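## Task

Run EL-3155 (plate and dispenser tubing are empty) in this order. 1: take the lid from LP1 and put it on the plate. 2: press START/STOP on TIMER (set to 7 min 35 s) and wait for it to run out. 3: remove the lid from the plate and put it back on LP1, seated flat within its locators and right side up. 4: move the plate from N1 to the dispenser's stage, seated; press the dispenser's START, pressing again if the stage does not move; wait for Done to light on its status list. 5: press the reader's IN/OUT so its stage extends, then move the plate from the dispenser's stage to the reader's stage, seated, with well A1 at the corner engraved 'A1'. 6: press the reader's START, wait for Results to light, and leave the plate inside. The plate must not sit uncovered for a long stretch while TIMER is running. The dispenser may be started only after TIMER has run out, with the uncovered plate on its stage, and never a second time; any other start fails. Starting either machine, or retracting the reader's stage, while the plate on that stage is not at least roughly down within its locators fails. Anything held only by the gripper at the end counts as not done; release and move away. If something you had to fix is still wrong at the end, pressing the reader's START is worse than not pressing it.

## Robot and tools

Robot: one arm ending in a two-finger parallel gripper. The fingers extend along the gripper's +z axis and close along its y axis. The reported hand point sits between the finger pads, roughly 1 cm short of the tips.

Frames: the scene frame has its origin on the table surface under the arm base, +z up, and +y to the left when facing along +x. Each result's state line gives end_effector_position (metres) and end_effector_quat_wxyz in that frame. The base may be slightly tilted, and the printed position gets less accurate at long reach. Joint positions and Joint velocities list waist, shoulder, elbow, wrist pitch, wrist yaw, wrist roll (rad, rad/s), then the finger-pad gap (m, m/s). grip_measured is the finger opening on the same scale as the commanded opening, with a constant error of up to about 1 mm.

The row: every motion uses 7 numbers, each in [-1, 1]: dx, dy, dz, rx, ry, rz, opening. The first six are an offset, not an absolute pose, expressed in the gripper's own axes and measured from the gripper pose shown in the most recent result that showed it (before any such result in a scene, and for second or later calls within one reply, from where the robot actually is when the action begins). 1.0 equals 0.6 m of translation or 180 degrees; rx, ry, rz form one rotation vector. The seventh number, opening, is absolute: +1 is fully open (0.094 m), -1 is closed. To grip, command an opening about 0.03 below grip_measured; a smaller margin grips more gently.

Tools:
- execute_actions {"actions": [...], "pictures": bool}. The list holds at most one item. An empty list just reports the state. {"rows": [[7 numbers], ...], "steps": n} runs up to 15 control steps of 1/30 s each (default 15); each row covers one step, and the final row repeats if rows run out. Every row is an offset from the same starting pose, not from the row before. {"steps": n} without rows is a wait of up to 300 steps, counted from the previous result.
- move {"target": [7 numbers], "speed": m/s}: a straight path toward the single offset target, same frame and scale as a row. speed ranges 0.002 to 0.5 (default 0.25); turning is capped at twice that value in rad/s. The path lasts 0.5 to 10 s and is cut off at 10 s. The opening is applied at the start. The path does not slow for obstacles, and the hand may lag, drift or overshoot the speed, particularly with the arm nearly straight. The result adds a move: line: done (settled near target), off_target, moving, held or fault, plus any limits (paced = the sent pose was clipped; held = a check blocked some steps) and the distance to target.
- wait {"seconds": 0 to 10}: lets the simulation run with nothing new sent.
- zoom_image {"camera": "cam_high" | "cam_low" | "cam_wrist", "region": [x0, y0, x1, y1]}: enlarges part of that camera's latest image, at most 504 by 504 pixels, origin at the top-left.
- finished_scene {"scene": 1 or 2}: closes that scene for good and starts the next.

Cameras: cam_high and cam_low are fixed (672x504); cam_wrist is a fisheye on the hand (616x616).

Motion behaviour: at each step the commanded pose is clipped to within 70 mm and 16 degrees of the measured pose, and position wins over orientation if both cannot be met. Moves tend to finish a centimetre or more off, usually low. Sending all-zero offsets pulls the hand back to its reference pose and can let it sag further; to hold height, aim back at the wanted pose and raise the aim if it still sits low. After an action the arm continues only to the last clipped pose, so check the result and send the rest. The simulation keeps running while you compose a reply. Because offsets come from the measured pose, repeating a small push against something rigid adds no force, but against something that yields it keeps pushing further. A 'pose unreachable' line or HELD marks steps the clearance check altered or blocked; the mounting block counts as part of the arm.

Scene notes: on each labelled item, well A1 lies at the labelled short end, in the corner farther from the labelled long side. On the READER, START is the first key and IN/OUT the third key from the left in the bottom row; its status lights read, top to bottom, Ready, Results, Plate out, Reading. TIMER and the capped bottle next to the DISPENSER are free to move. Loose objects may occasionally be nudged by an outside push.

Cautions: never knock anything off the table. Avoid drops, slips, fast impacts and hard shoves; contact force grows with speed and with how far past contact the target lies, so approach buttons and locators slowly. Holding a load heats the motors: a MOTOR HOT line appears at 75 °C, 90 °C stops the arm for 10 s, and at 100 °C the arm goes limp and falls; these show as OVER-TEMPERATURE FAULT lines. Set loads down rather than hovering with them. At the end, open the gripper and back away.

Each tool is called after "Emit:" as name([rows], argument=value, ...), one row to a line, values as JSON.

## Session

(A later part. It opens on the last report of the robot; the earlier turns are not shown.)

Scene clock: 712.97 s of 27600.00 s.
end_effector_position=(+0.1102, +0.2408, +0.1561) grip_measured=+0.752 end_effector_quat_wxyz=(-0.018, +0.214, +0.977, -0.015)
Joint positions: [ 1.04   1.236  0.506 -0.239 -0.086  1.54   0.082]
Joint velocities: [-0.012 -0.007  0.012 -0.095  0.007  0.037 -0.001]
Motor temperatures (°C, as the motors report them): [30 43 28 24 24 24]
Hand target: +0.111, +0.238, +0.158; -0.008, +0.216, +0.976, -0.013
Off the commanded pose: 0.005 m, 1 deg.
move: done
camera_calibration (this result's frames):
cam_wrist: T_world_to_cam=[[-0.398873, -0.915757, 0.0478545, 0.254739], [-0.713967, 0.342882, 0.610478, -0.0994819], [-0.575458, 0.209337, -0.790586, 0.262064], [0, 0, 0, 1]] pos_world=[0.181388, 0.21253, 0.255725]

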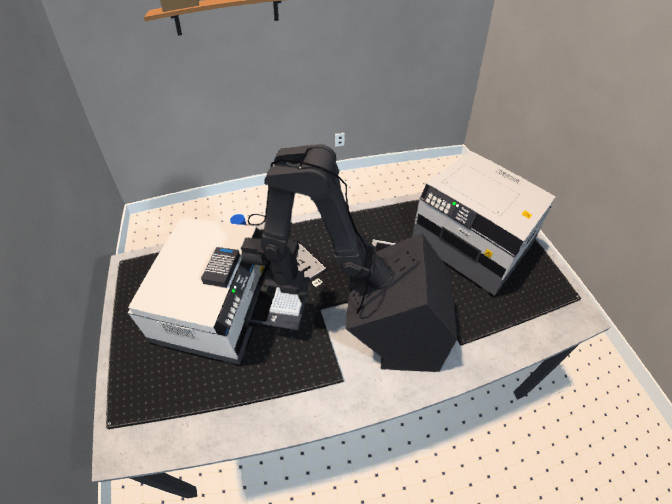

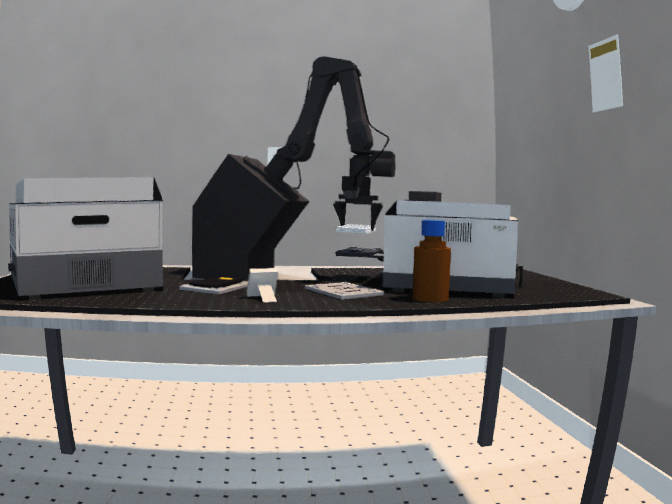

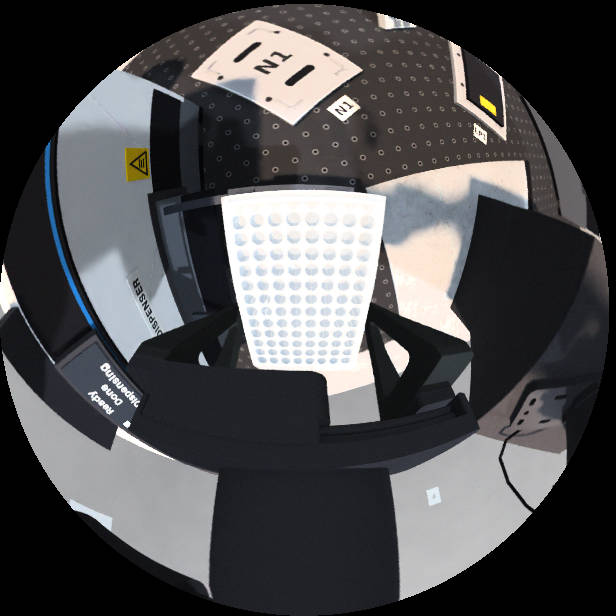

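Emit:
move(target=[0.005,0.016,0.062,-0.016,-0.012,0.006,0.72], speed=0.05)

Emit:
zoom_image(camera="cam_wrist", region=[180,130,430,400])

Scene clock: 716.97 s of 27600.00 s.
end_effector_position=(+0.1131, +0.2601, +0.1219) grip_measured=+0.752 end_effector_quat_wxyz=(-0.000, +0.222, +0.975, +0.017)
Joint positions: [ 1.091  1.415  0.506  0.013 -0.034  1.6    0.082]
Joint velocities: [ 0.002  0.002 -0.007 -0.022  0.037 -0.081  0.001]
Motor temperatures (°C, as the motors report them): [29 43 28 24 24 24]
Hand target: +0.110, +0.250, +0.119; +0.006, +0.223, +0.975, +0.005
Off the commanded pose: 0.011 m, 2 deg.
move: off_target
camera_calibration (this result's frames):
cam_wrist: T_world_to_cam=[[-0.414011, -0.910024, -0.0212427, 0.283849], [-0.737842, 0.321828, 0.593309, -0.0728877], [-0.533089, 0.26131, -0.804694, 0.216089], [0, 0, 0, 1]] pos_world=[0.178932, 0.225301, 0.22316]

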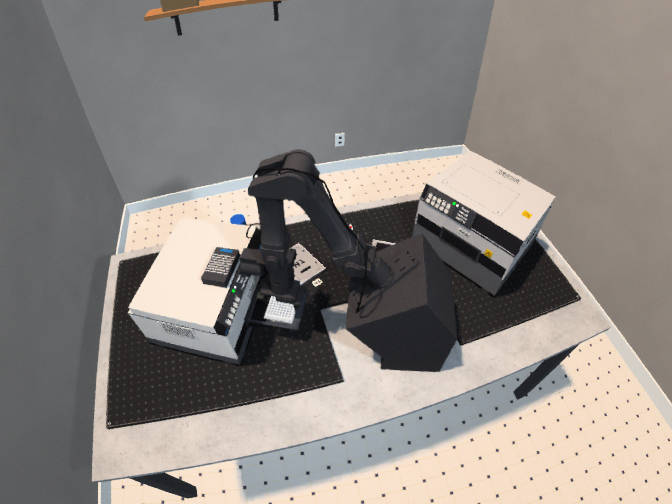

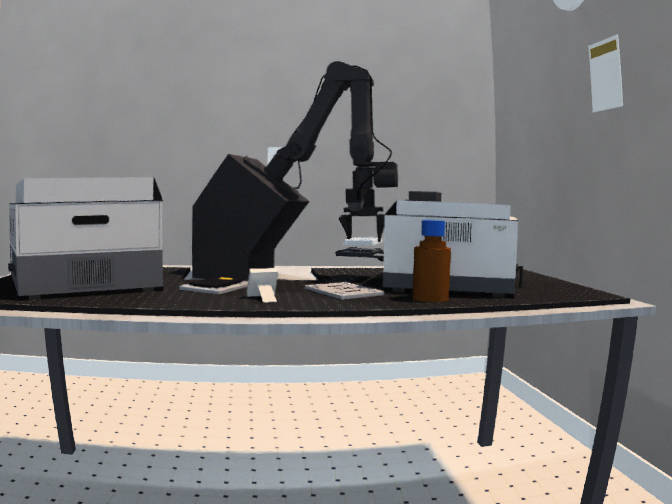

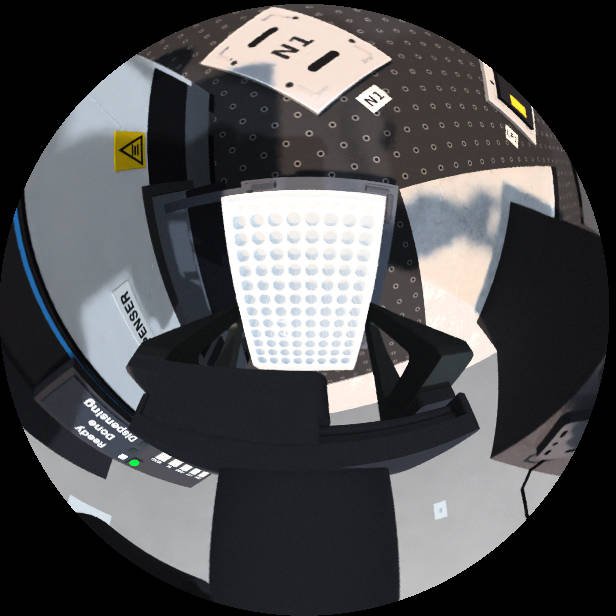

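Region (180, 130, 430, 400) of cam_wrist's 616x616 image, scaled by 1.867, with more detail than that image has; it fills the left 467 columns of this view, and the rest is white.

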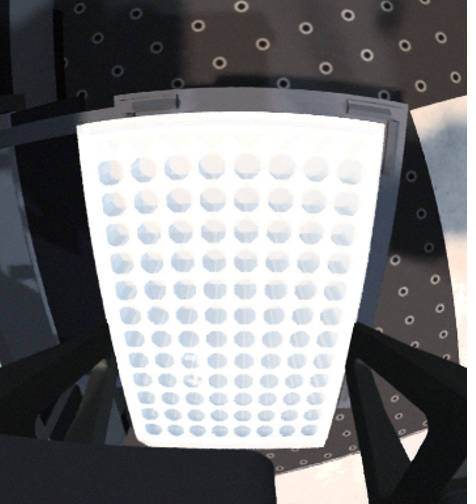

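Shoulder-only descent gives -gy ~10 mm with 8 mm drop.

Emit:
move(target=[0,-0.012,0.016,0.010,0,0,0.72], speed=0.03)

Emit:
zoom_image(camera="cam_wrist", region=[180,130,430,400])

Scene clock: 720.37 s of 27600.00 s.
end_effector_position=(+0.1091, +0.2509, +0.1132) grip_measured=+0.752 end_effector_quat_wxyz=(-0.004, +0.222, +0.975, -0.001)
Joint positions: [ 1.091  1.46   0.506  0.021 -0.035  1.601  0.082]
Joint velocities: [-0.012 -0.012 -0.012 -0.007 -0.022 -0.037  0.001]
Motor temperatures (°C, as the motors report them): [29 42 28 24 24 24]
Hand target: +0.110, +0.254, +0.112; -0.004, +0.222, +0.975, +0.002
Off the commanded pose: 0.003 m, 0 deg.
move: done
camera_calibration (this result's frames):
cam_wrist: T_world_to_cam=[[-0.415315, -0.909534, 0.0161344, 0.269502], [-0.727951, 0.342932, 0.593705, -0.0741011], [-0.545528, 0.23483, -0.804521, 0.217326], [0, 0, 0, 1]] pos_world=[0.176544, 0.219498, 0.21449]

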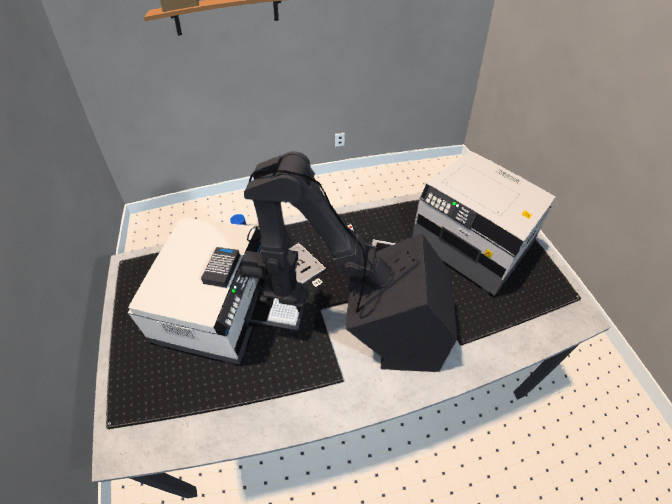

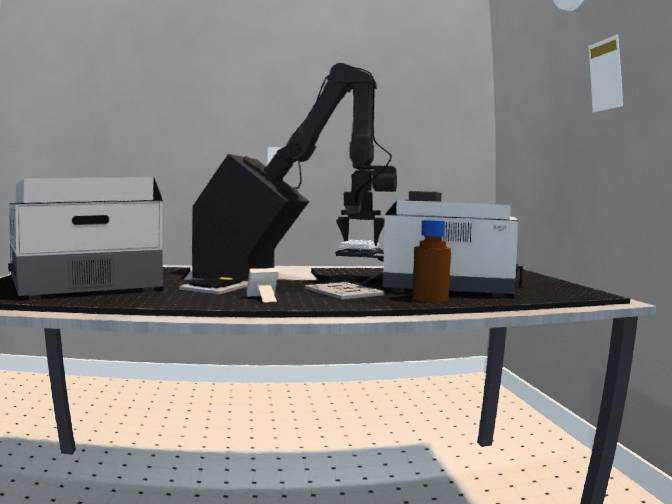

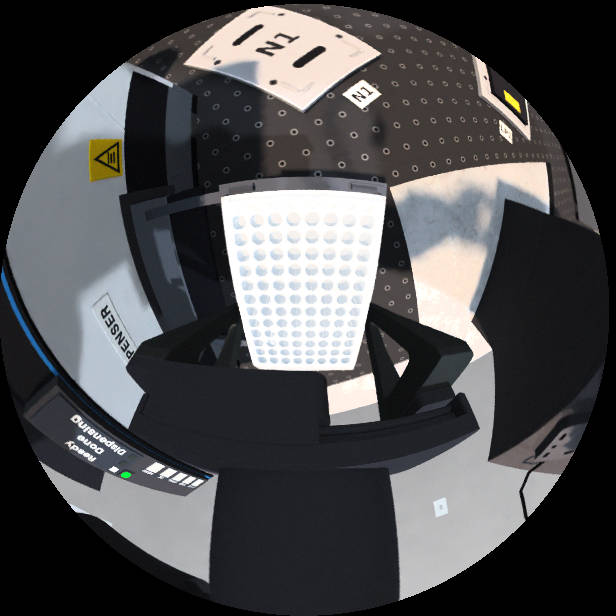

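Region (180, 130, 430, 400) of cam_wrist's 616x616 image, scaled by 1.867, with more detail than that image has; it fills the left 467 columns of this view, and the rest is white.

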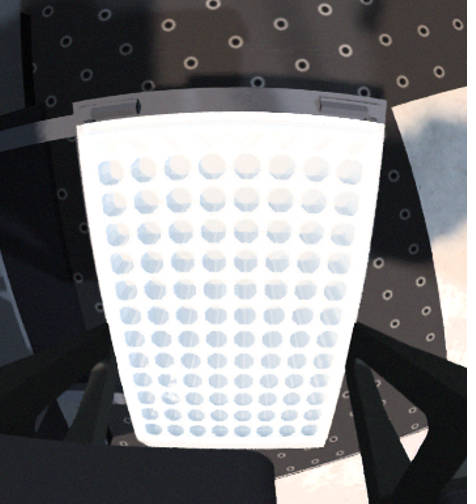

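Emit:
execute_actions([
  {"rows":[[0,0.007,0.008,-0.005,0,0,0.72]]},
])

Emit:
zoom_image(camera="cam_wrist", region=[180,130,430,400])

Scene clock: 723.03 s of 27600.00 s.
end_effector_position=(+0.1104, +0.2534, +0.1095) grip_measured=+0.752 end_effector_quat_wxyz=(-0.003, +0.222, +0.975, +0.005)
Joint positions: [ 1.091  1.48   0.506  0.054 -0.035  1.601  0.082]
Joint velocities: [ 0.002 -0.012  0.002  0.066  0.007 -0.007 -0.   ]
Motor temperatures (°C, as the motors report them): [29 42 28 24 24 24]
Hand target: +0.111, +0.255, +0.108; -0.002, +0.222, +0.975, +0.006
Off the commanded pose: 0.002 m, 0 deg.
Steps of this call (steps 1 to 65: nothing new was sent; steps 66 to 80: all 15 steps of this action). Readings (end_effector_position):
66: (+0.1093, +0.2514, +0.1127)
67: (+0.1096, +0.2518, +0.1119)
69: (+0.1095, +0.2515, +0.1102)
73: (+0.1097, +0.2521, +0.1094)
80: the state above
camera_calibration (this result's frames):
cam_wrist: T_world_to_cam=[[-0.415045, -0.909796, 0.0031704, 0.27383], [-0.731199, 0.335639, 0.593881, -0.0696782], [-0.541375, 0.244169, -0.804546, 0.211598], [0, 0, 0, 1]] pos_world=[0.177257, 0.220851, 0.210753]

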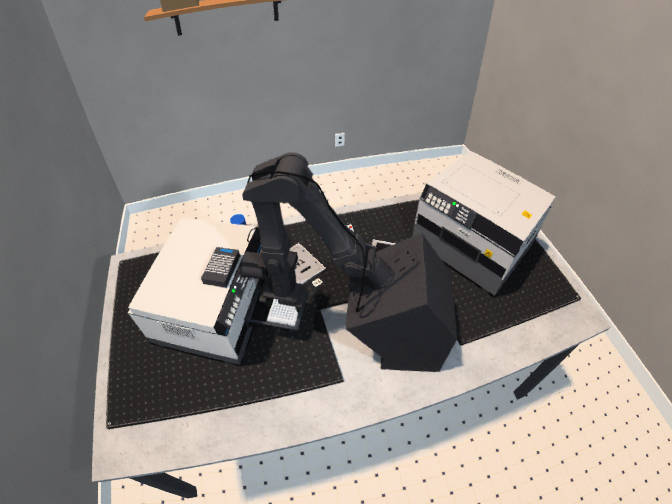

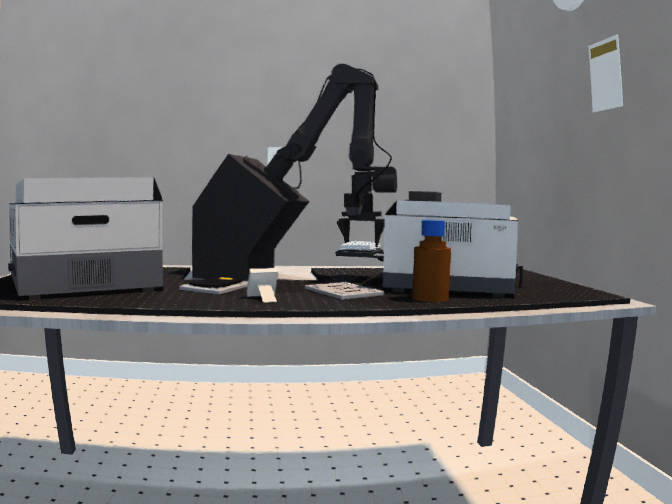

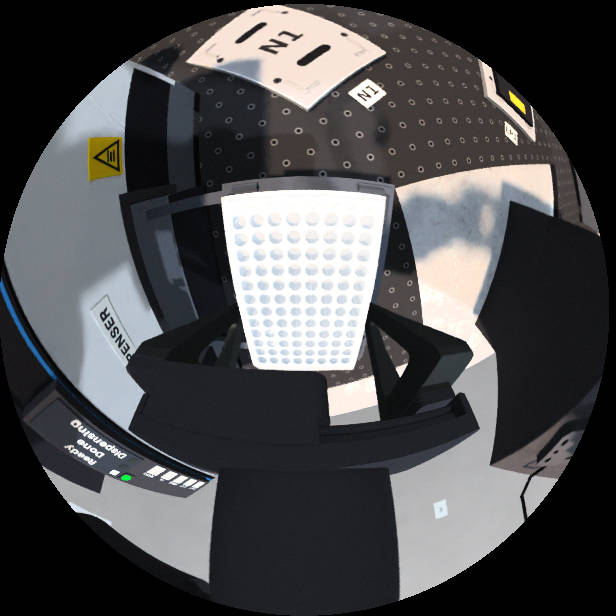

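Region (180, 130, 430, 400) of cam_wrist's 616x616 image, scaled by 1.867, with more detail than that image has; it fills the left 467 columns of this view, and the rest is white.

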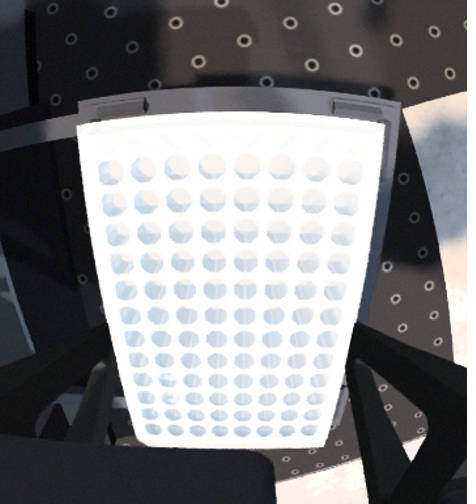

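Need -gy 2.5 mm: shoulder-only 2 mm drop.

Emit:
execute_actions([
  {"rows":[[0,-0.005,0.005,0.004,0,0,0.72]]},
])

Emit:
zoom_image(camera="cam_wrist", region=[180,130,430,400])

Scene clock: 725.53 s of 27600.00 s.
end_effector_position=(+0.1095, +0.2515, +0.1077) grip_measured=+0.752 end_effector_quat_wxyz=(-0.004, +0.222, +0.975, +0.001)
Joint positions: [ 1.091  1.489  0.506  0.055 -0.035  1.601  0.082]
Joint velocities: [-0.007  0.012 -0.022  0.007 -0.066 -0.007 -0.001]
Motor temperatures (°C, as the motors report them): [29 41 28 24 24 24]
Hand target: +0.109, +0.251, +0.107; -0.004, +0.222, +0.975, -0.001
Off the commanded pose: 0.002 m, 0 deg.
Steps of this call (steps 1 to 60: nothing new was sent; steps 61 to 75: all 15 steps of this action). Readings (end_effector_position):
61: (+0.1104, +0.2535, +0.1093)
62: (+0.1102, +0.2531, +0.1089)
64: (+0.1098, +0.2521, +0.1082)
68: (+0.1095, +0.2515, +0.1077)
75: the state above
camera_calibration (this result's frames):
cam_wrist: T_world_to_cam=[[-0.415208, -0.909662, 0.0108003, 0.270888], [-0.729082, 0.339837, 0.594097, -0.069964], [-0.544098, 0.238799, -0.804321, 0.211832], [0, 0, 0, 1]] pos_world=[0.176723, 0.219607, 0.209021]

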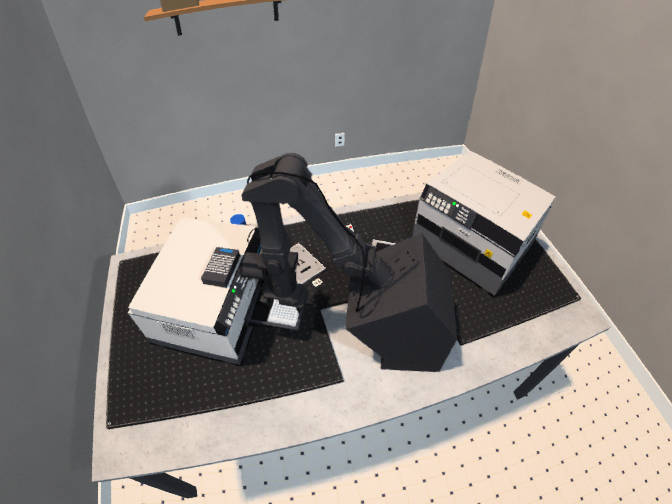

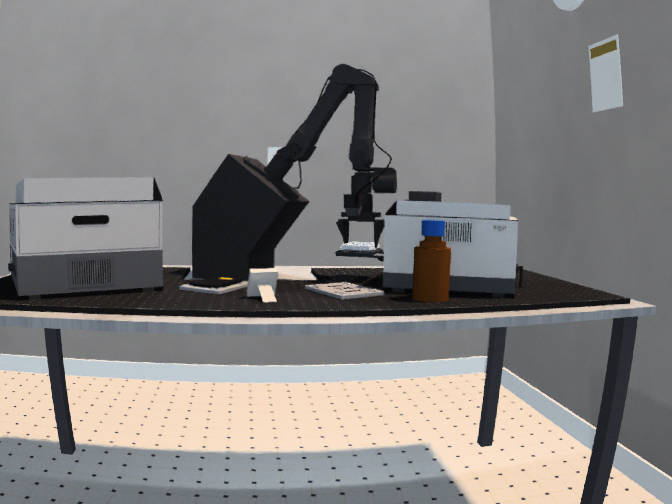

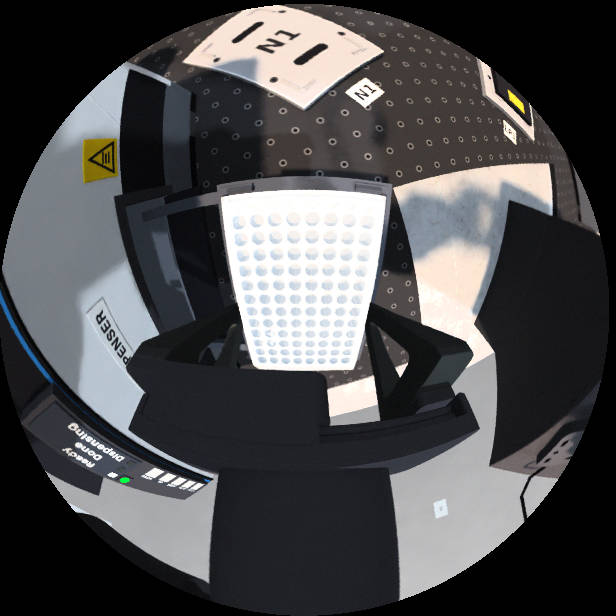

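Region (180, 130, 430, 400) of cam_wrist's 616x616 image, scaled by 1.867, with more detail than that image has; it fills the left 467 columns of this view, and the rest is white.

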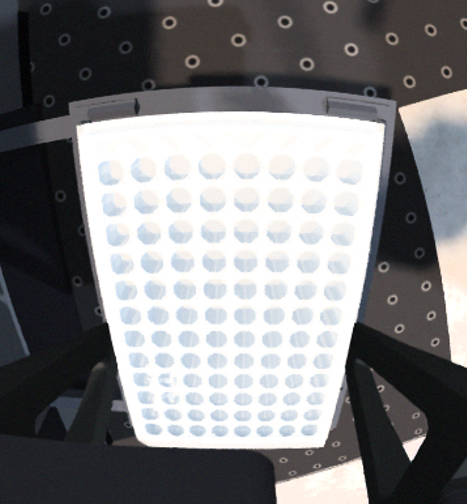

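Emit:
execute_actions([
  {"rows":[[0,0.001,0.008,0,0,0,0.72]]},
])

Emit:
zoom_image(camera="cam_wrist", region=[180,130,430,400])

Emit:
zoom_image(camera="cam_low", region=[320,215,400,270])

Scene clock: 728.47 s of 27600.00 s.
end_effector_position=(+0.1093, +0.2508, +0.1045) grip_measured=+0.752 end_effector_quat_wxyz=(-0.004, +0.222, +0.975, +0.001)
Joint positions: [ 1.091  1.507  0.506  0.072 -0.035  1.601  0.082]
Joint velocities: [ 0.002 -0.002 -0.012  0.051 -0.037  0.007 -0.   ]
Motor temperatures (°C, as the motors report them): [29 41 28 24 24 24]
Hand target: +0.110, +0.252, +0.103; -0.004, +0.222, +0.975, +0.001
Off the commanded pose: 0.002 m, 0 deg.
Steps of this call (steps 1 to 73: nothing new was sent; steps 74 to 88: all 15 steps of this action). Readings (end_effector_position):
74: (+0.1095, +0.2515, +0.1073)
75: (+0.1094, +0.2514, +0.1064)
77: (+0.1089, +0.2501, +0.1048)
81: (+0.1093, +0.2508, +0.1045)
88: the state above
camera_calibration (this result's frames):
cam_wrist: T_world_to_cam=[[-0.415231, -0.909638, 0.0119442, 0.270062], [-0.728795, 0.340481, 0.59408, -0.0681258], [-0.544464, 0.237976, -0.804317, 0.209494], [0, 0, 0, 1]] pos_world=[0.17655, 0.218999, 0.205746]

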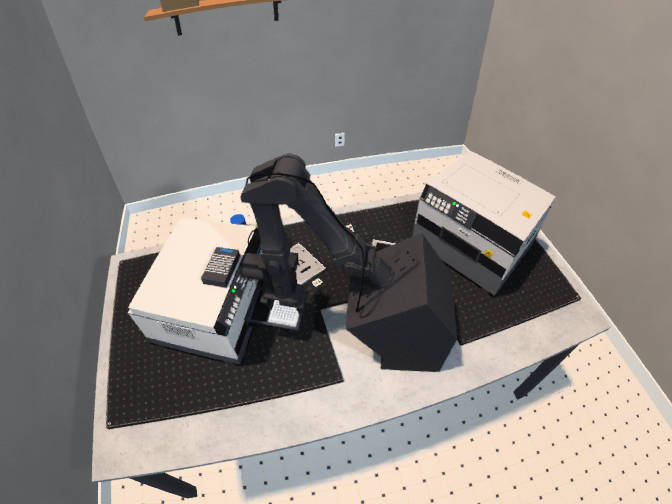

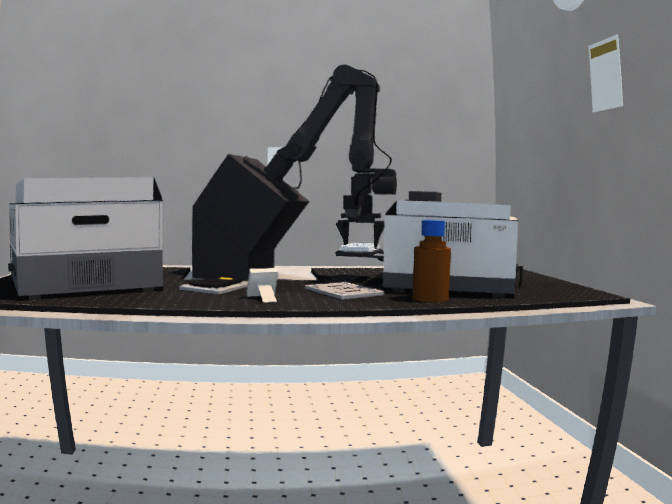

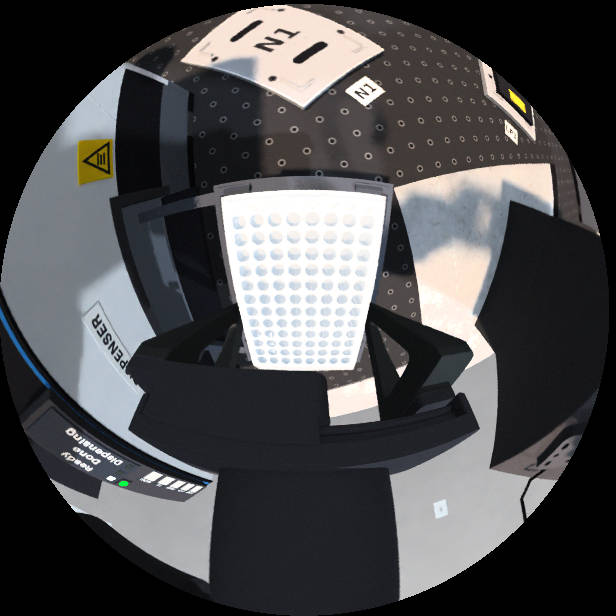

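Region (180, 130, 430, 400) of cam_wrist's 616x616 image, scaled by 1.867, with more detail than that image has; it fills the left 467 columns of this view, and the rest is white.

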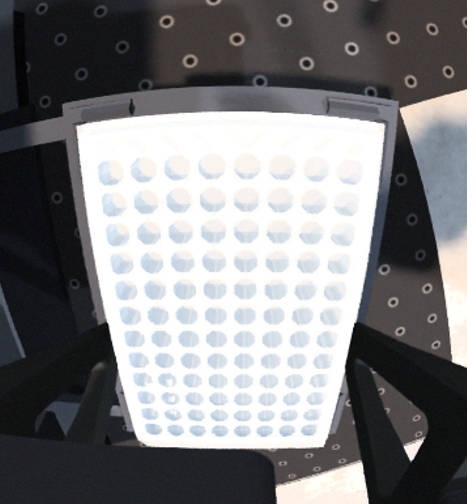

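Region (320, 215, 400, 270) of cam_low's 672x504 image, scaled by 6.300, with more detail than that image has; it fills the top 346 rows of this view, and the rest is white.

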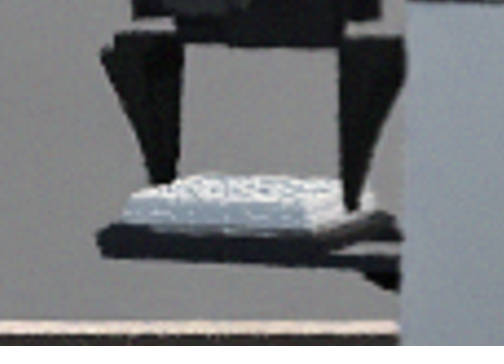

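Emit:
execute_actions([
  {"rows":[[0,0,0,0,0,0,1]]},
], pictures=false)

Emit:
move(target=[0,0,-0.1,0,0,0,1], speed=0.1)

Emit:
move(target=[0.16,0,-0.17,0,0,-0.5,-1], speed=0.3)

Emit:
zoom_image(camera="cam_high", region=[200,260,330,360])

Scene clock: 732.33 s of 27600.00 s.
end_effector_position=(+0.1093, +0.2508, +0.1045) grip_measured=+1.000 end_effector_quat_wxyz=(-0.004, +0.222, +0.975, +0.001)
Joint positions: [ 1.091  1.507  0.506  0.072 -0.035  1.601  0.094]
Joint velocities: [-0.002 -0.017 -0.007  0.066  0.007 -0.007  0.   ]
Motor temperatures (°C, as the motors report them): [28 41 28 24 24 24]
Hand target: +0.109, +0.251, +0.104; -0.004, +0.222, +0.975, +0.001
Off the commanded pose: 0.000 m, 0 deg.
Steps of this call (steps 1 to 101: nothing new was sent; steps 102 to 116: all 15 steps of this action). Readings (end_effector_position):
102: (+0.1093, +0.2508, +0.1045)
103: (+0.1093, +0.2508, +0.1045)
105: (+0.1093, +0.2508, +0.1045)
109: (+0.1093, +0.2508, +0.1045)
116: the state above

Scene clock: 733.80 s of 27600.00 s.
end_effector_position=(+0.1064, +0.2502, +0.1594) grip_measured=+1.000 end_effector_quat_wxyz=(-0.007, +0.222, +0.975, -0.002)
Joint positions: [ 1.091  1.215  0.506 -0.228 -0.04   1.601  0.094]
Joint velocities: [-0.002  0.002  0.002 -0.007 -0.066  0.051  0.   ]
Motor temperatures (°C, as the motors report them): [28 41 28 24 24 24]
Hand target: +0.109, +0.250, +0.163; -0.004, +0.222, +0.975, +0.001
Off the commanded pose: 0.006 m, 1 deg.
move: done
camera_calibration (this result's frames):
cam_wrist: T_world_to_cam=[[-0.41531, -0.909477, 0.0192371, 0.266416], [-0.724266, 0.343381, 0.597936, -0.104457], [-0.550414, 0.234396, -0.801313, 0.253287], [0, 0, 0, 1]] pos_world=[0.174403, 0.218798, 0.260296]

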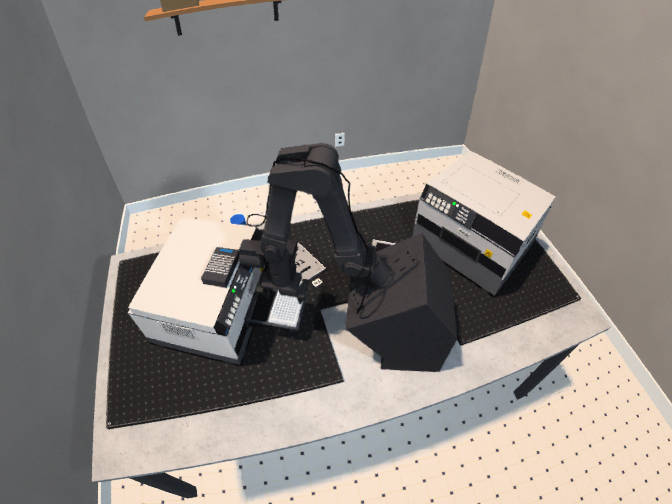

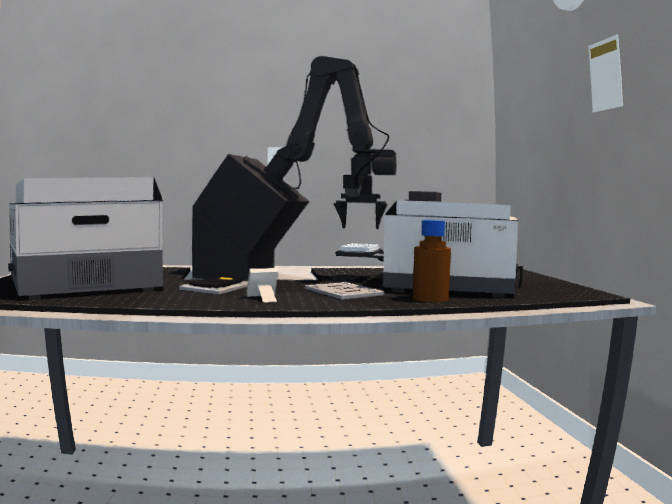

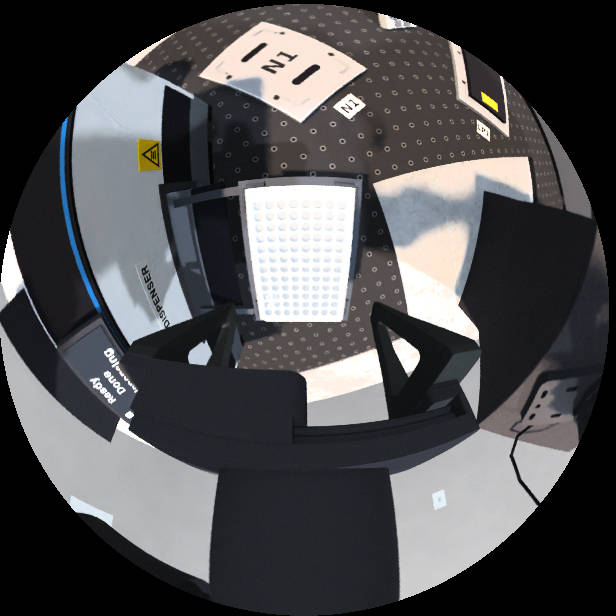

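Scene clock: 737.03 s of 27600.00 s.
end_effector_position=(+0.0194, +0.2785, +0.2507) grip_measured=-0.991 end_effector_quat_wxyz=(-0.018, -0.534, +0.845, -0.017)
Joint positions: [ 1.683  1.008  0.723 -0.767  0.301  0.531  0.   ]
Joint velocities: [ 0.017 -0.002  0.007 -0.022 -0.051 -0.081 -0.001]
Motor temperatures (°C, as the motors report them): [28 41 28 24 24 24]
Hand target: +0.022, +0.292, +0.261; -0.003, -0.535, +0.845, -0.001
Off the commanded pose: 0.018 m, 3 deg.
move: off_target
camera_calibration (this result's frames):
cam_wrist: T_world_to_cam=[[0.911328, -0.411133, 0.0212198, 0.0892806], [-0.332596, -0.704905, 0.626489, 0.0454376], [-0.242612, -0.577995, -0.779141, 0.486658], [0, 0, 0, 1]] pos_world=[0.0518177, 0.350021, 0.348815]

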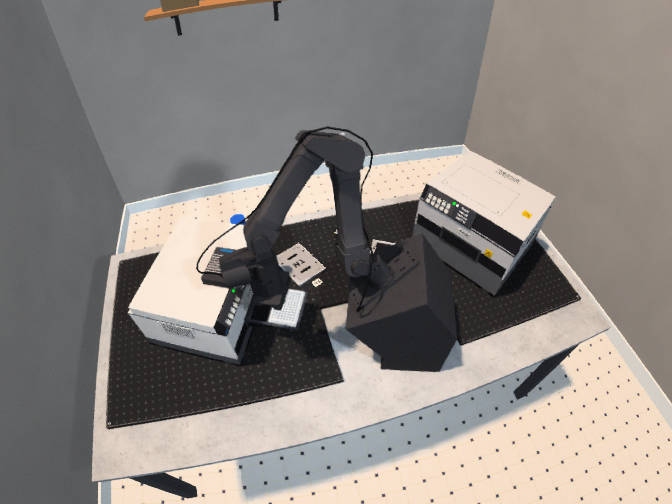

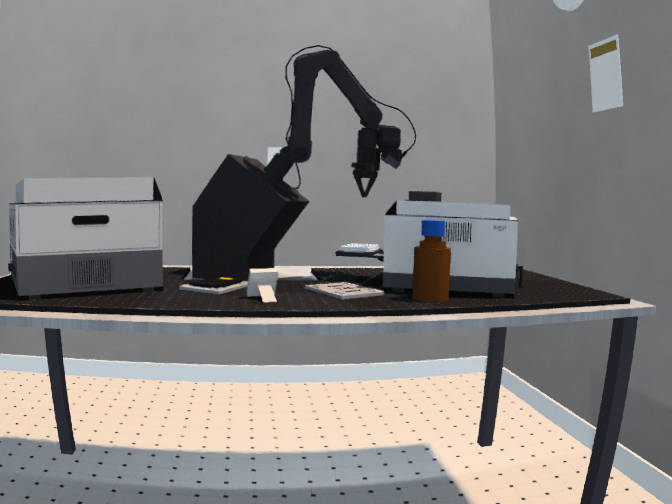

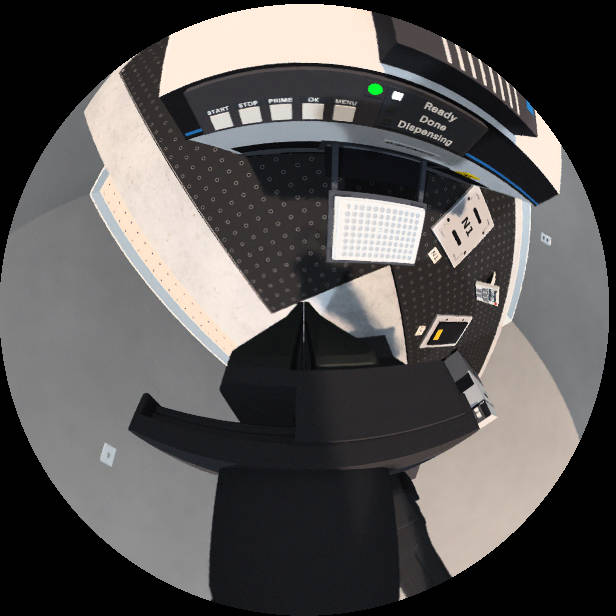

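Region (200, 260, 330, 360) of cam_high's 672x504 image, scaled by 3.877, with more detail than that image has; it fills the top 388 rows of this view, and the rest is white.

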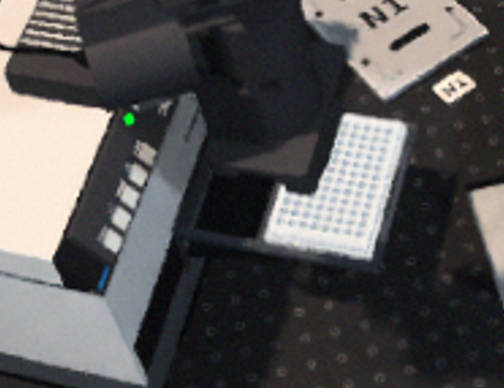

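Emit:
move(target=[-0.14,0.08,-0.035,0,-0.267,0,-1], speed=0.2)

Scene clock: 746.37 s of 27600.00 s.
end_effector_position=(+0.0145, +0.3807, +0.2697) grip_measured=-0.991 end_effector_quat_wxyz=(+0.329, -0.494, +0.779, +0.205)
Joint positions: [1.953 1.086 0.344 0.536 0.854 0.188 0.   ]
Joint velocities: [-0.007 -0.002  0.002  0.037  0.051  0.007  0.001]
Motor temperatures (°C, as the motors report them): [28 40 29 25 24 24]
Hand target: +0.013, +0.377, +0.268; +0.331, -0.498, +0.776, +0.200
Off the commanded pose: 0.006 m, 0 deg.
move: done
camera_calibration (this result's frames):
cam_wrist: T_world_to_cam=[[0.905253, -0.423912, 0.0285582, 0.138319], [-0.41389, -0.895041, -0.166124, 0.391258], [0.0959828, 0.138564, -0.985691, 0.337386], [0, 0, 0, 1]] pos_world=[0.0043405, 0.362077, 0.393605]

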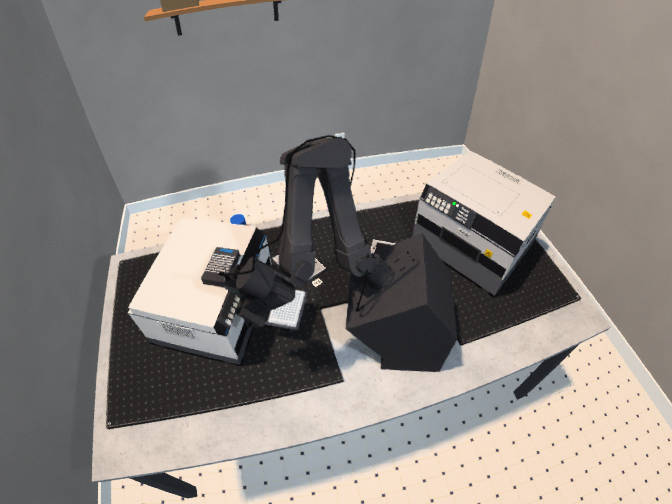

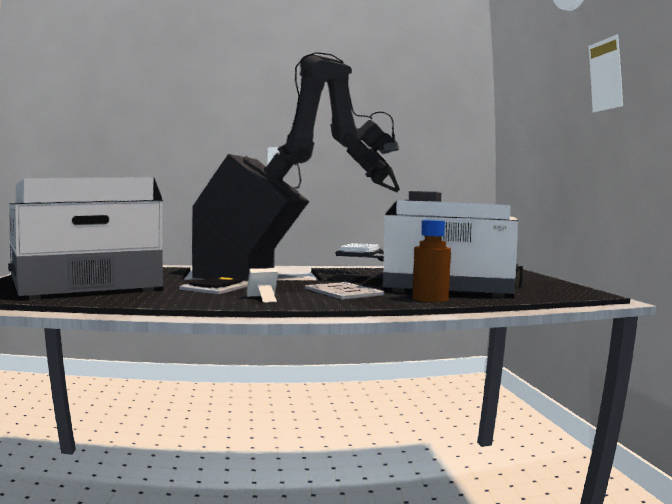

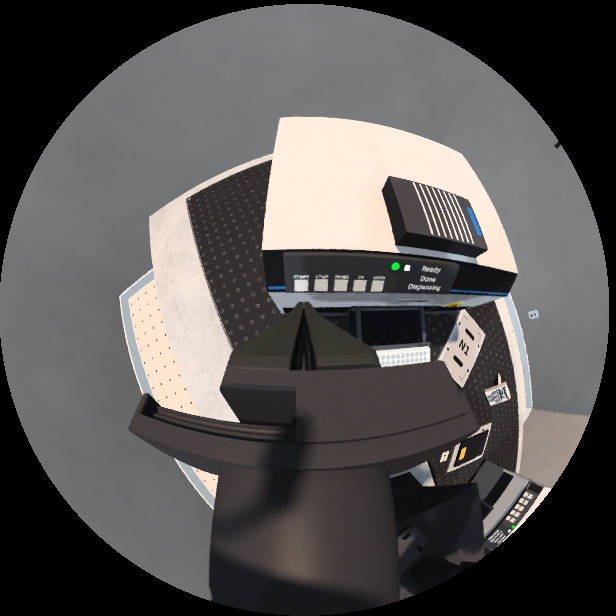

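Emit:
move(target=[0.036,0.003,0.036,0,0,0,-1], speed=0.05)

Emit:
zoom_image(camera="cam_wrist", region=[240,220,440,340])

Scene clock: 752.07 s of 27600.00 s.
end_effector_position=(+0.0134, +0.3857, +0.2431) grip_measured=-0.991 end_effector_quat_wxyz=(+0.329, -0.489, +0.781, +0.206)
Joint positions: [1.895 1.255 0.333 0.734 0.8   0.18  0.   ]
Joint velocities: [ 0.002 -0.012  0.002 -0.037  0.037  0.007  0.   ]
Motor temperatures (°C, as the motors report them): [28 39 29 25 24 24]
Hand target: +0.013, +0.382, +0.240; +0.328, -0.493, +0.779, +0.204
Off the commanded pose: 0.006 m, 1 deg.
move: done
camera_calibration (this result's frames):
cam_wrist: T_world_to_cam=[[0.901312, -0.432613, 0.0219554, 0.147229], [-0.423111, -0.89011, -0.169357, 0.389829], [0.0928088, 0.143354, -0.98531, 0.308668], [0, 0, 0, 1]] pos_world=[0.00359419, 0.366435, 0.366921]

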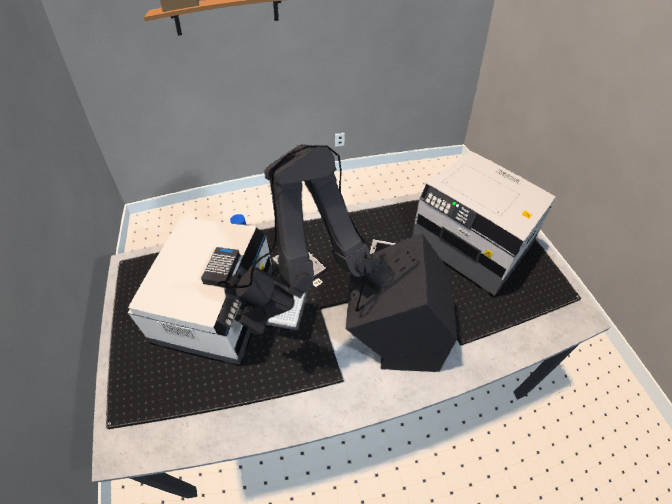

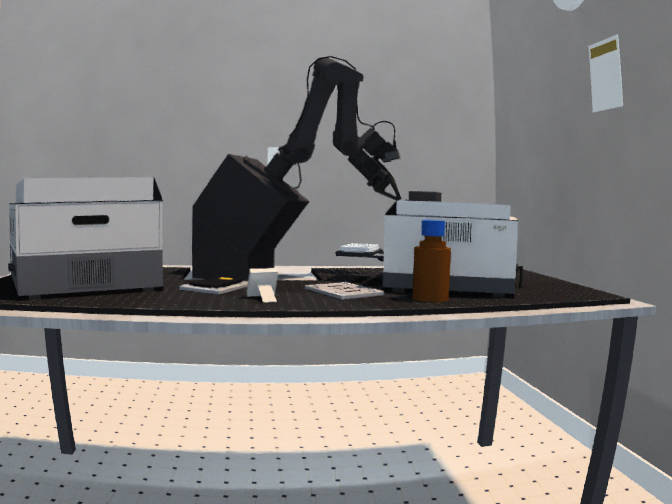

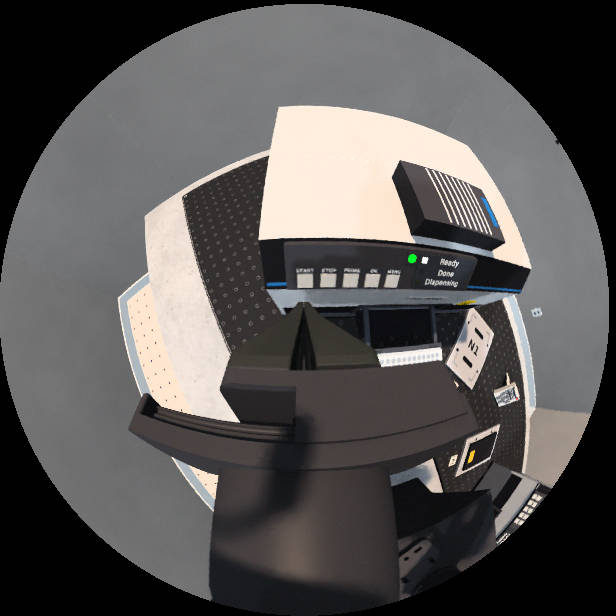

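Region (240, 220, 440, 340) of cam_wrist's 616x616 image, scaled by 2.520, with more detail than that image has; it fills the top 302 rows of this view, and the rest is white.

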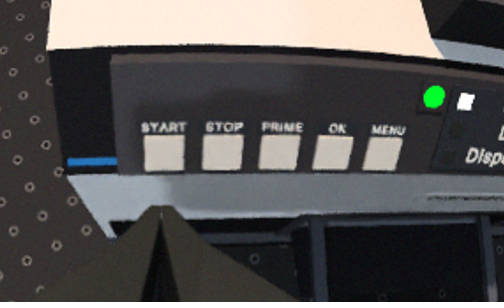

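Emit:
move(target=[0.012,-0.003,0.042,0,0,0,-1], speed=0.03)

Emit:
zoom_image(camera="cam_wrist", region=[240,220,440,340])

Scene clock: 756.50 s of 27600.00 s.
end_effector_position=(+0.0208, +0.3841, +0.2155) grip_measured=-0.991 end_effector_quat_wxyz=(+0.322, -0.497, +0.782, +0.193)
Joint positions: [1.815 1.376 0.333 0.829 0.726 0.168 0.   ]
Joint velocities: [-0.012 -0.002  0.017 -0.022 -0.081  0.022  0.   ]
Motor temperatures (°C, as the motors report them): [28 39 29 26 24 24]
Hand target: +0.021, +0.396, +0.221; +0.329, -0.488, +0.782, +0.206
Off the commanded pose: 0.013 m, 2 deg.
move: off_target
camera_calibration (this result's frames):
cam_wrist: T_world_to_cam=[[0.903557, -0.426488, 0.0411408, 0.133988], [-0.417337, -0.897762, -0.1409, 0.38359], [0.0970268, 0.110142, -0.989169, 0.294553], [0, 0, 0, 1]] pos_world=[0.0104411, 0.369074, 0.339898]

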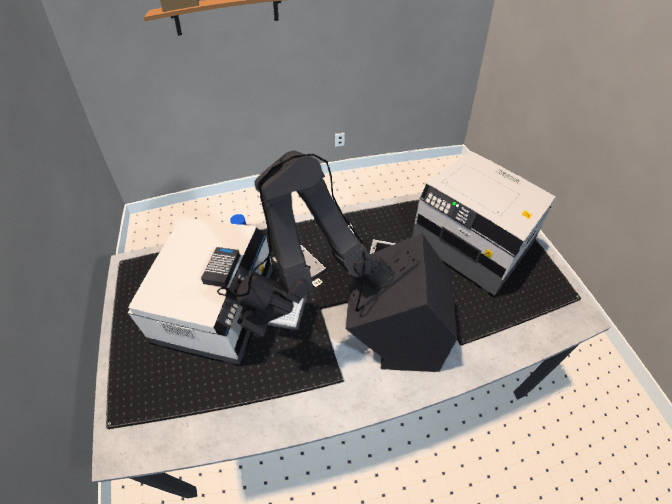

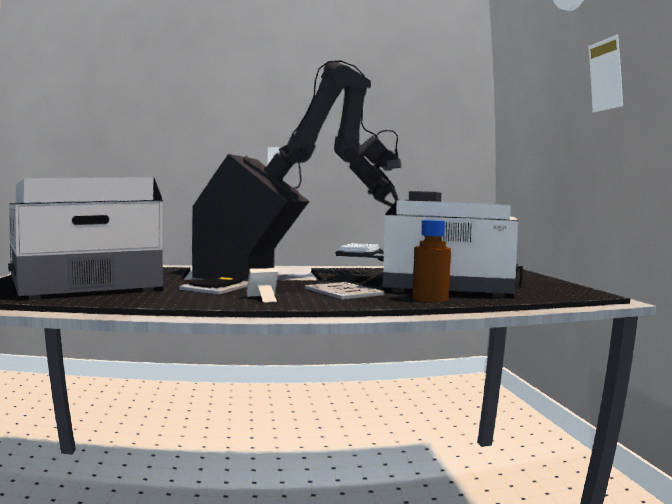

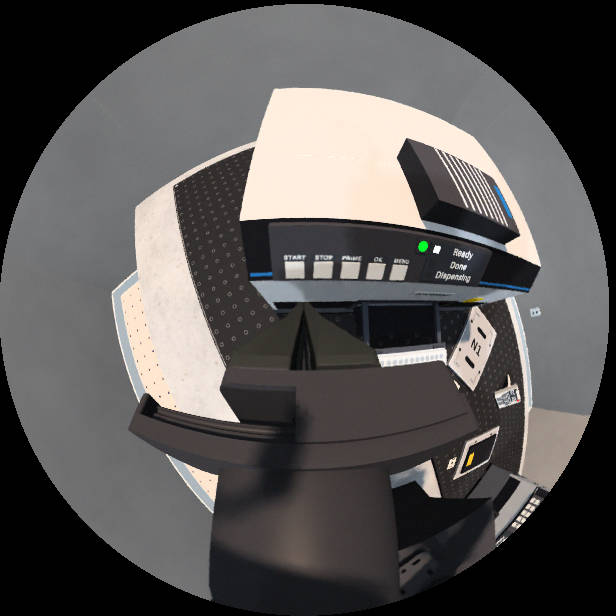

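Region (240, 220, 440, 340) of cam_wrist's 616x616 image, scaled by 2.520, with more detail than that image has; it fills the top 302 rows of this view, and the rest is white.

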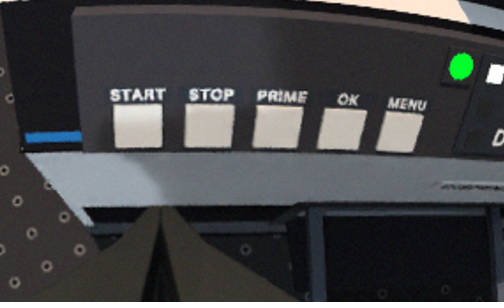

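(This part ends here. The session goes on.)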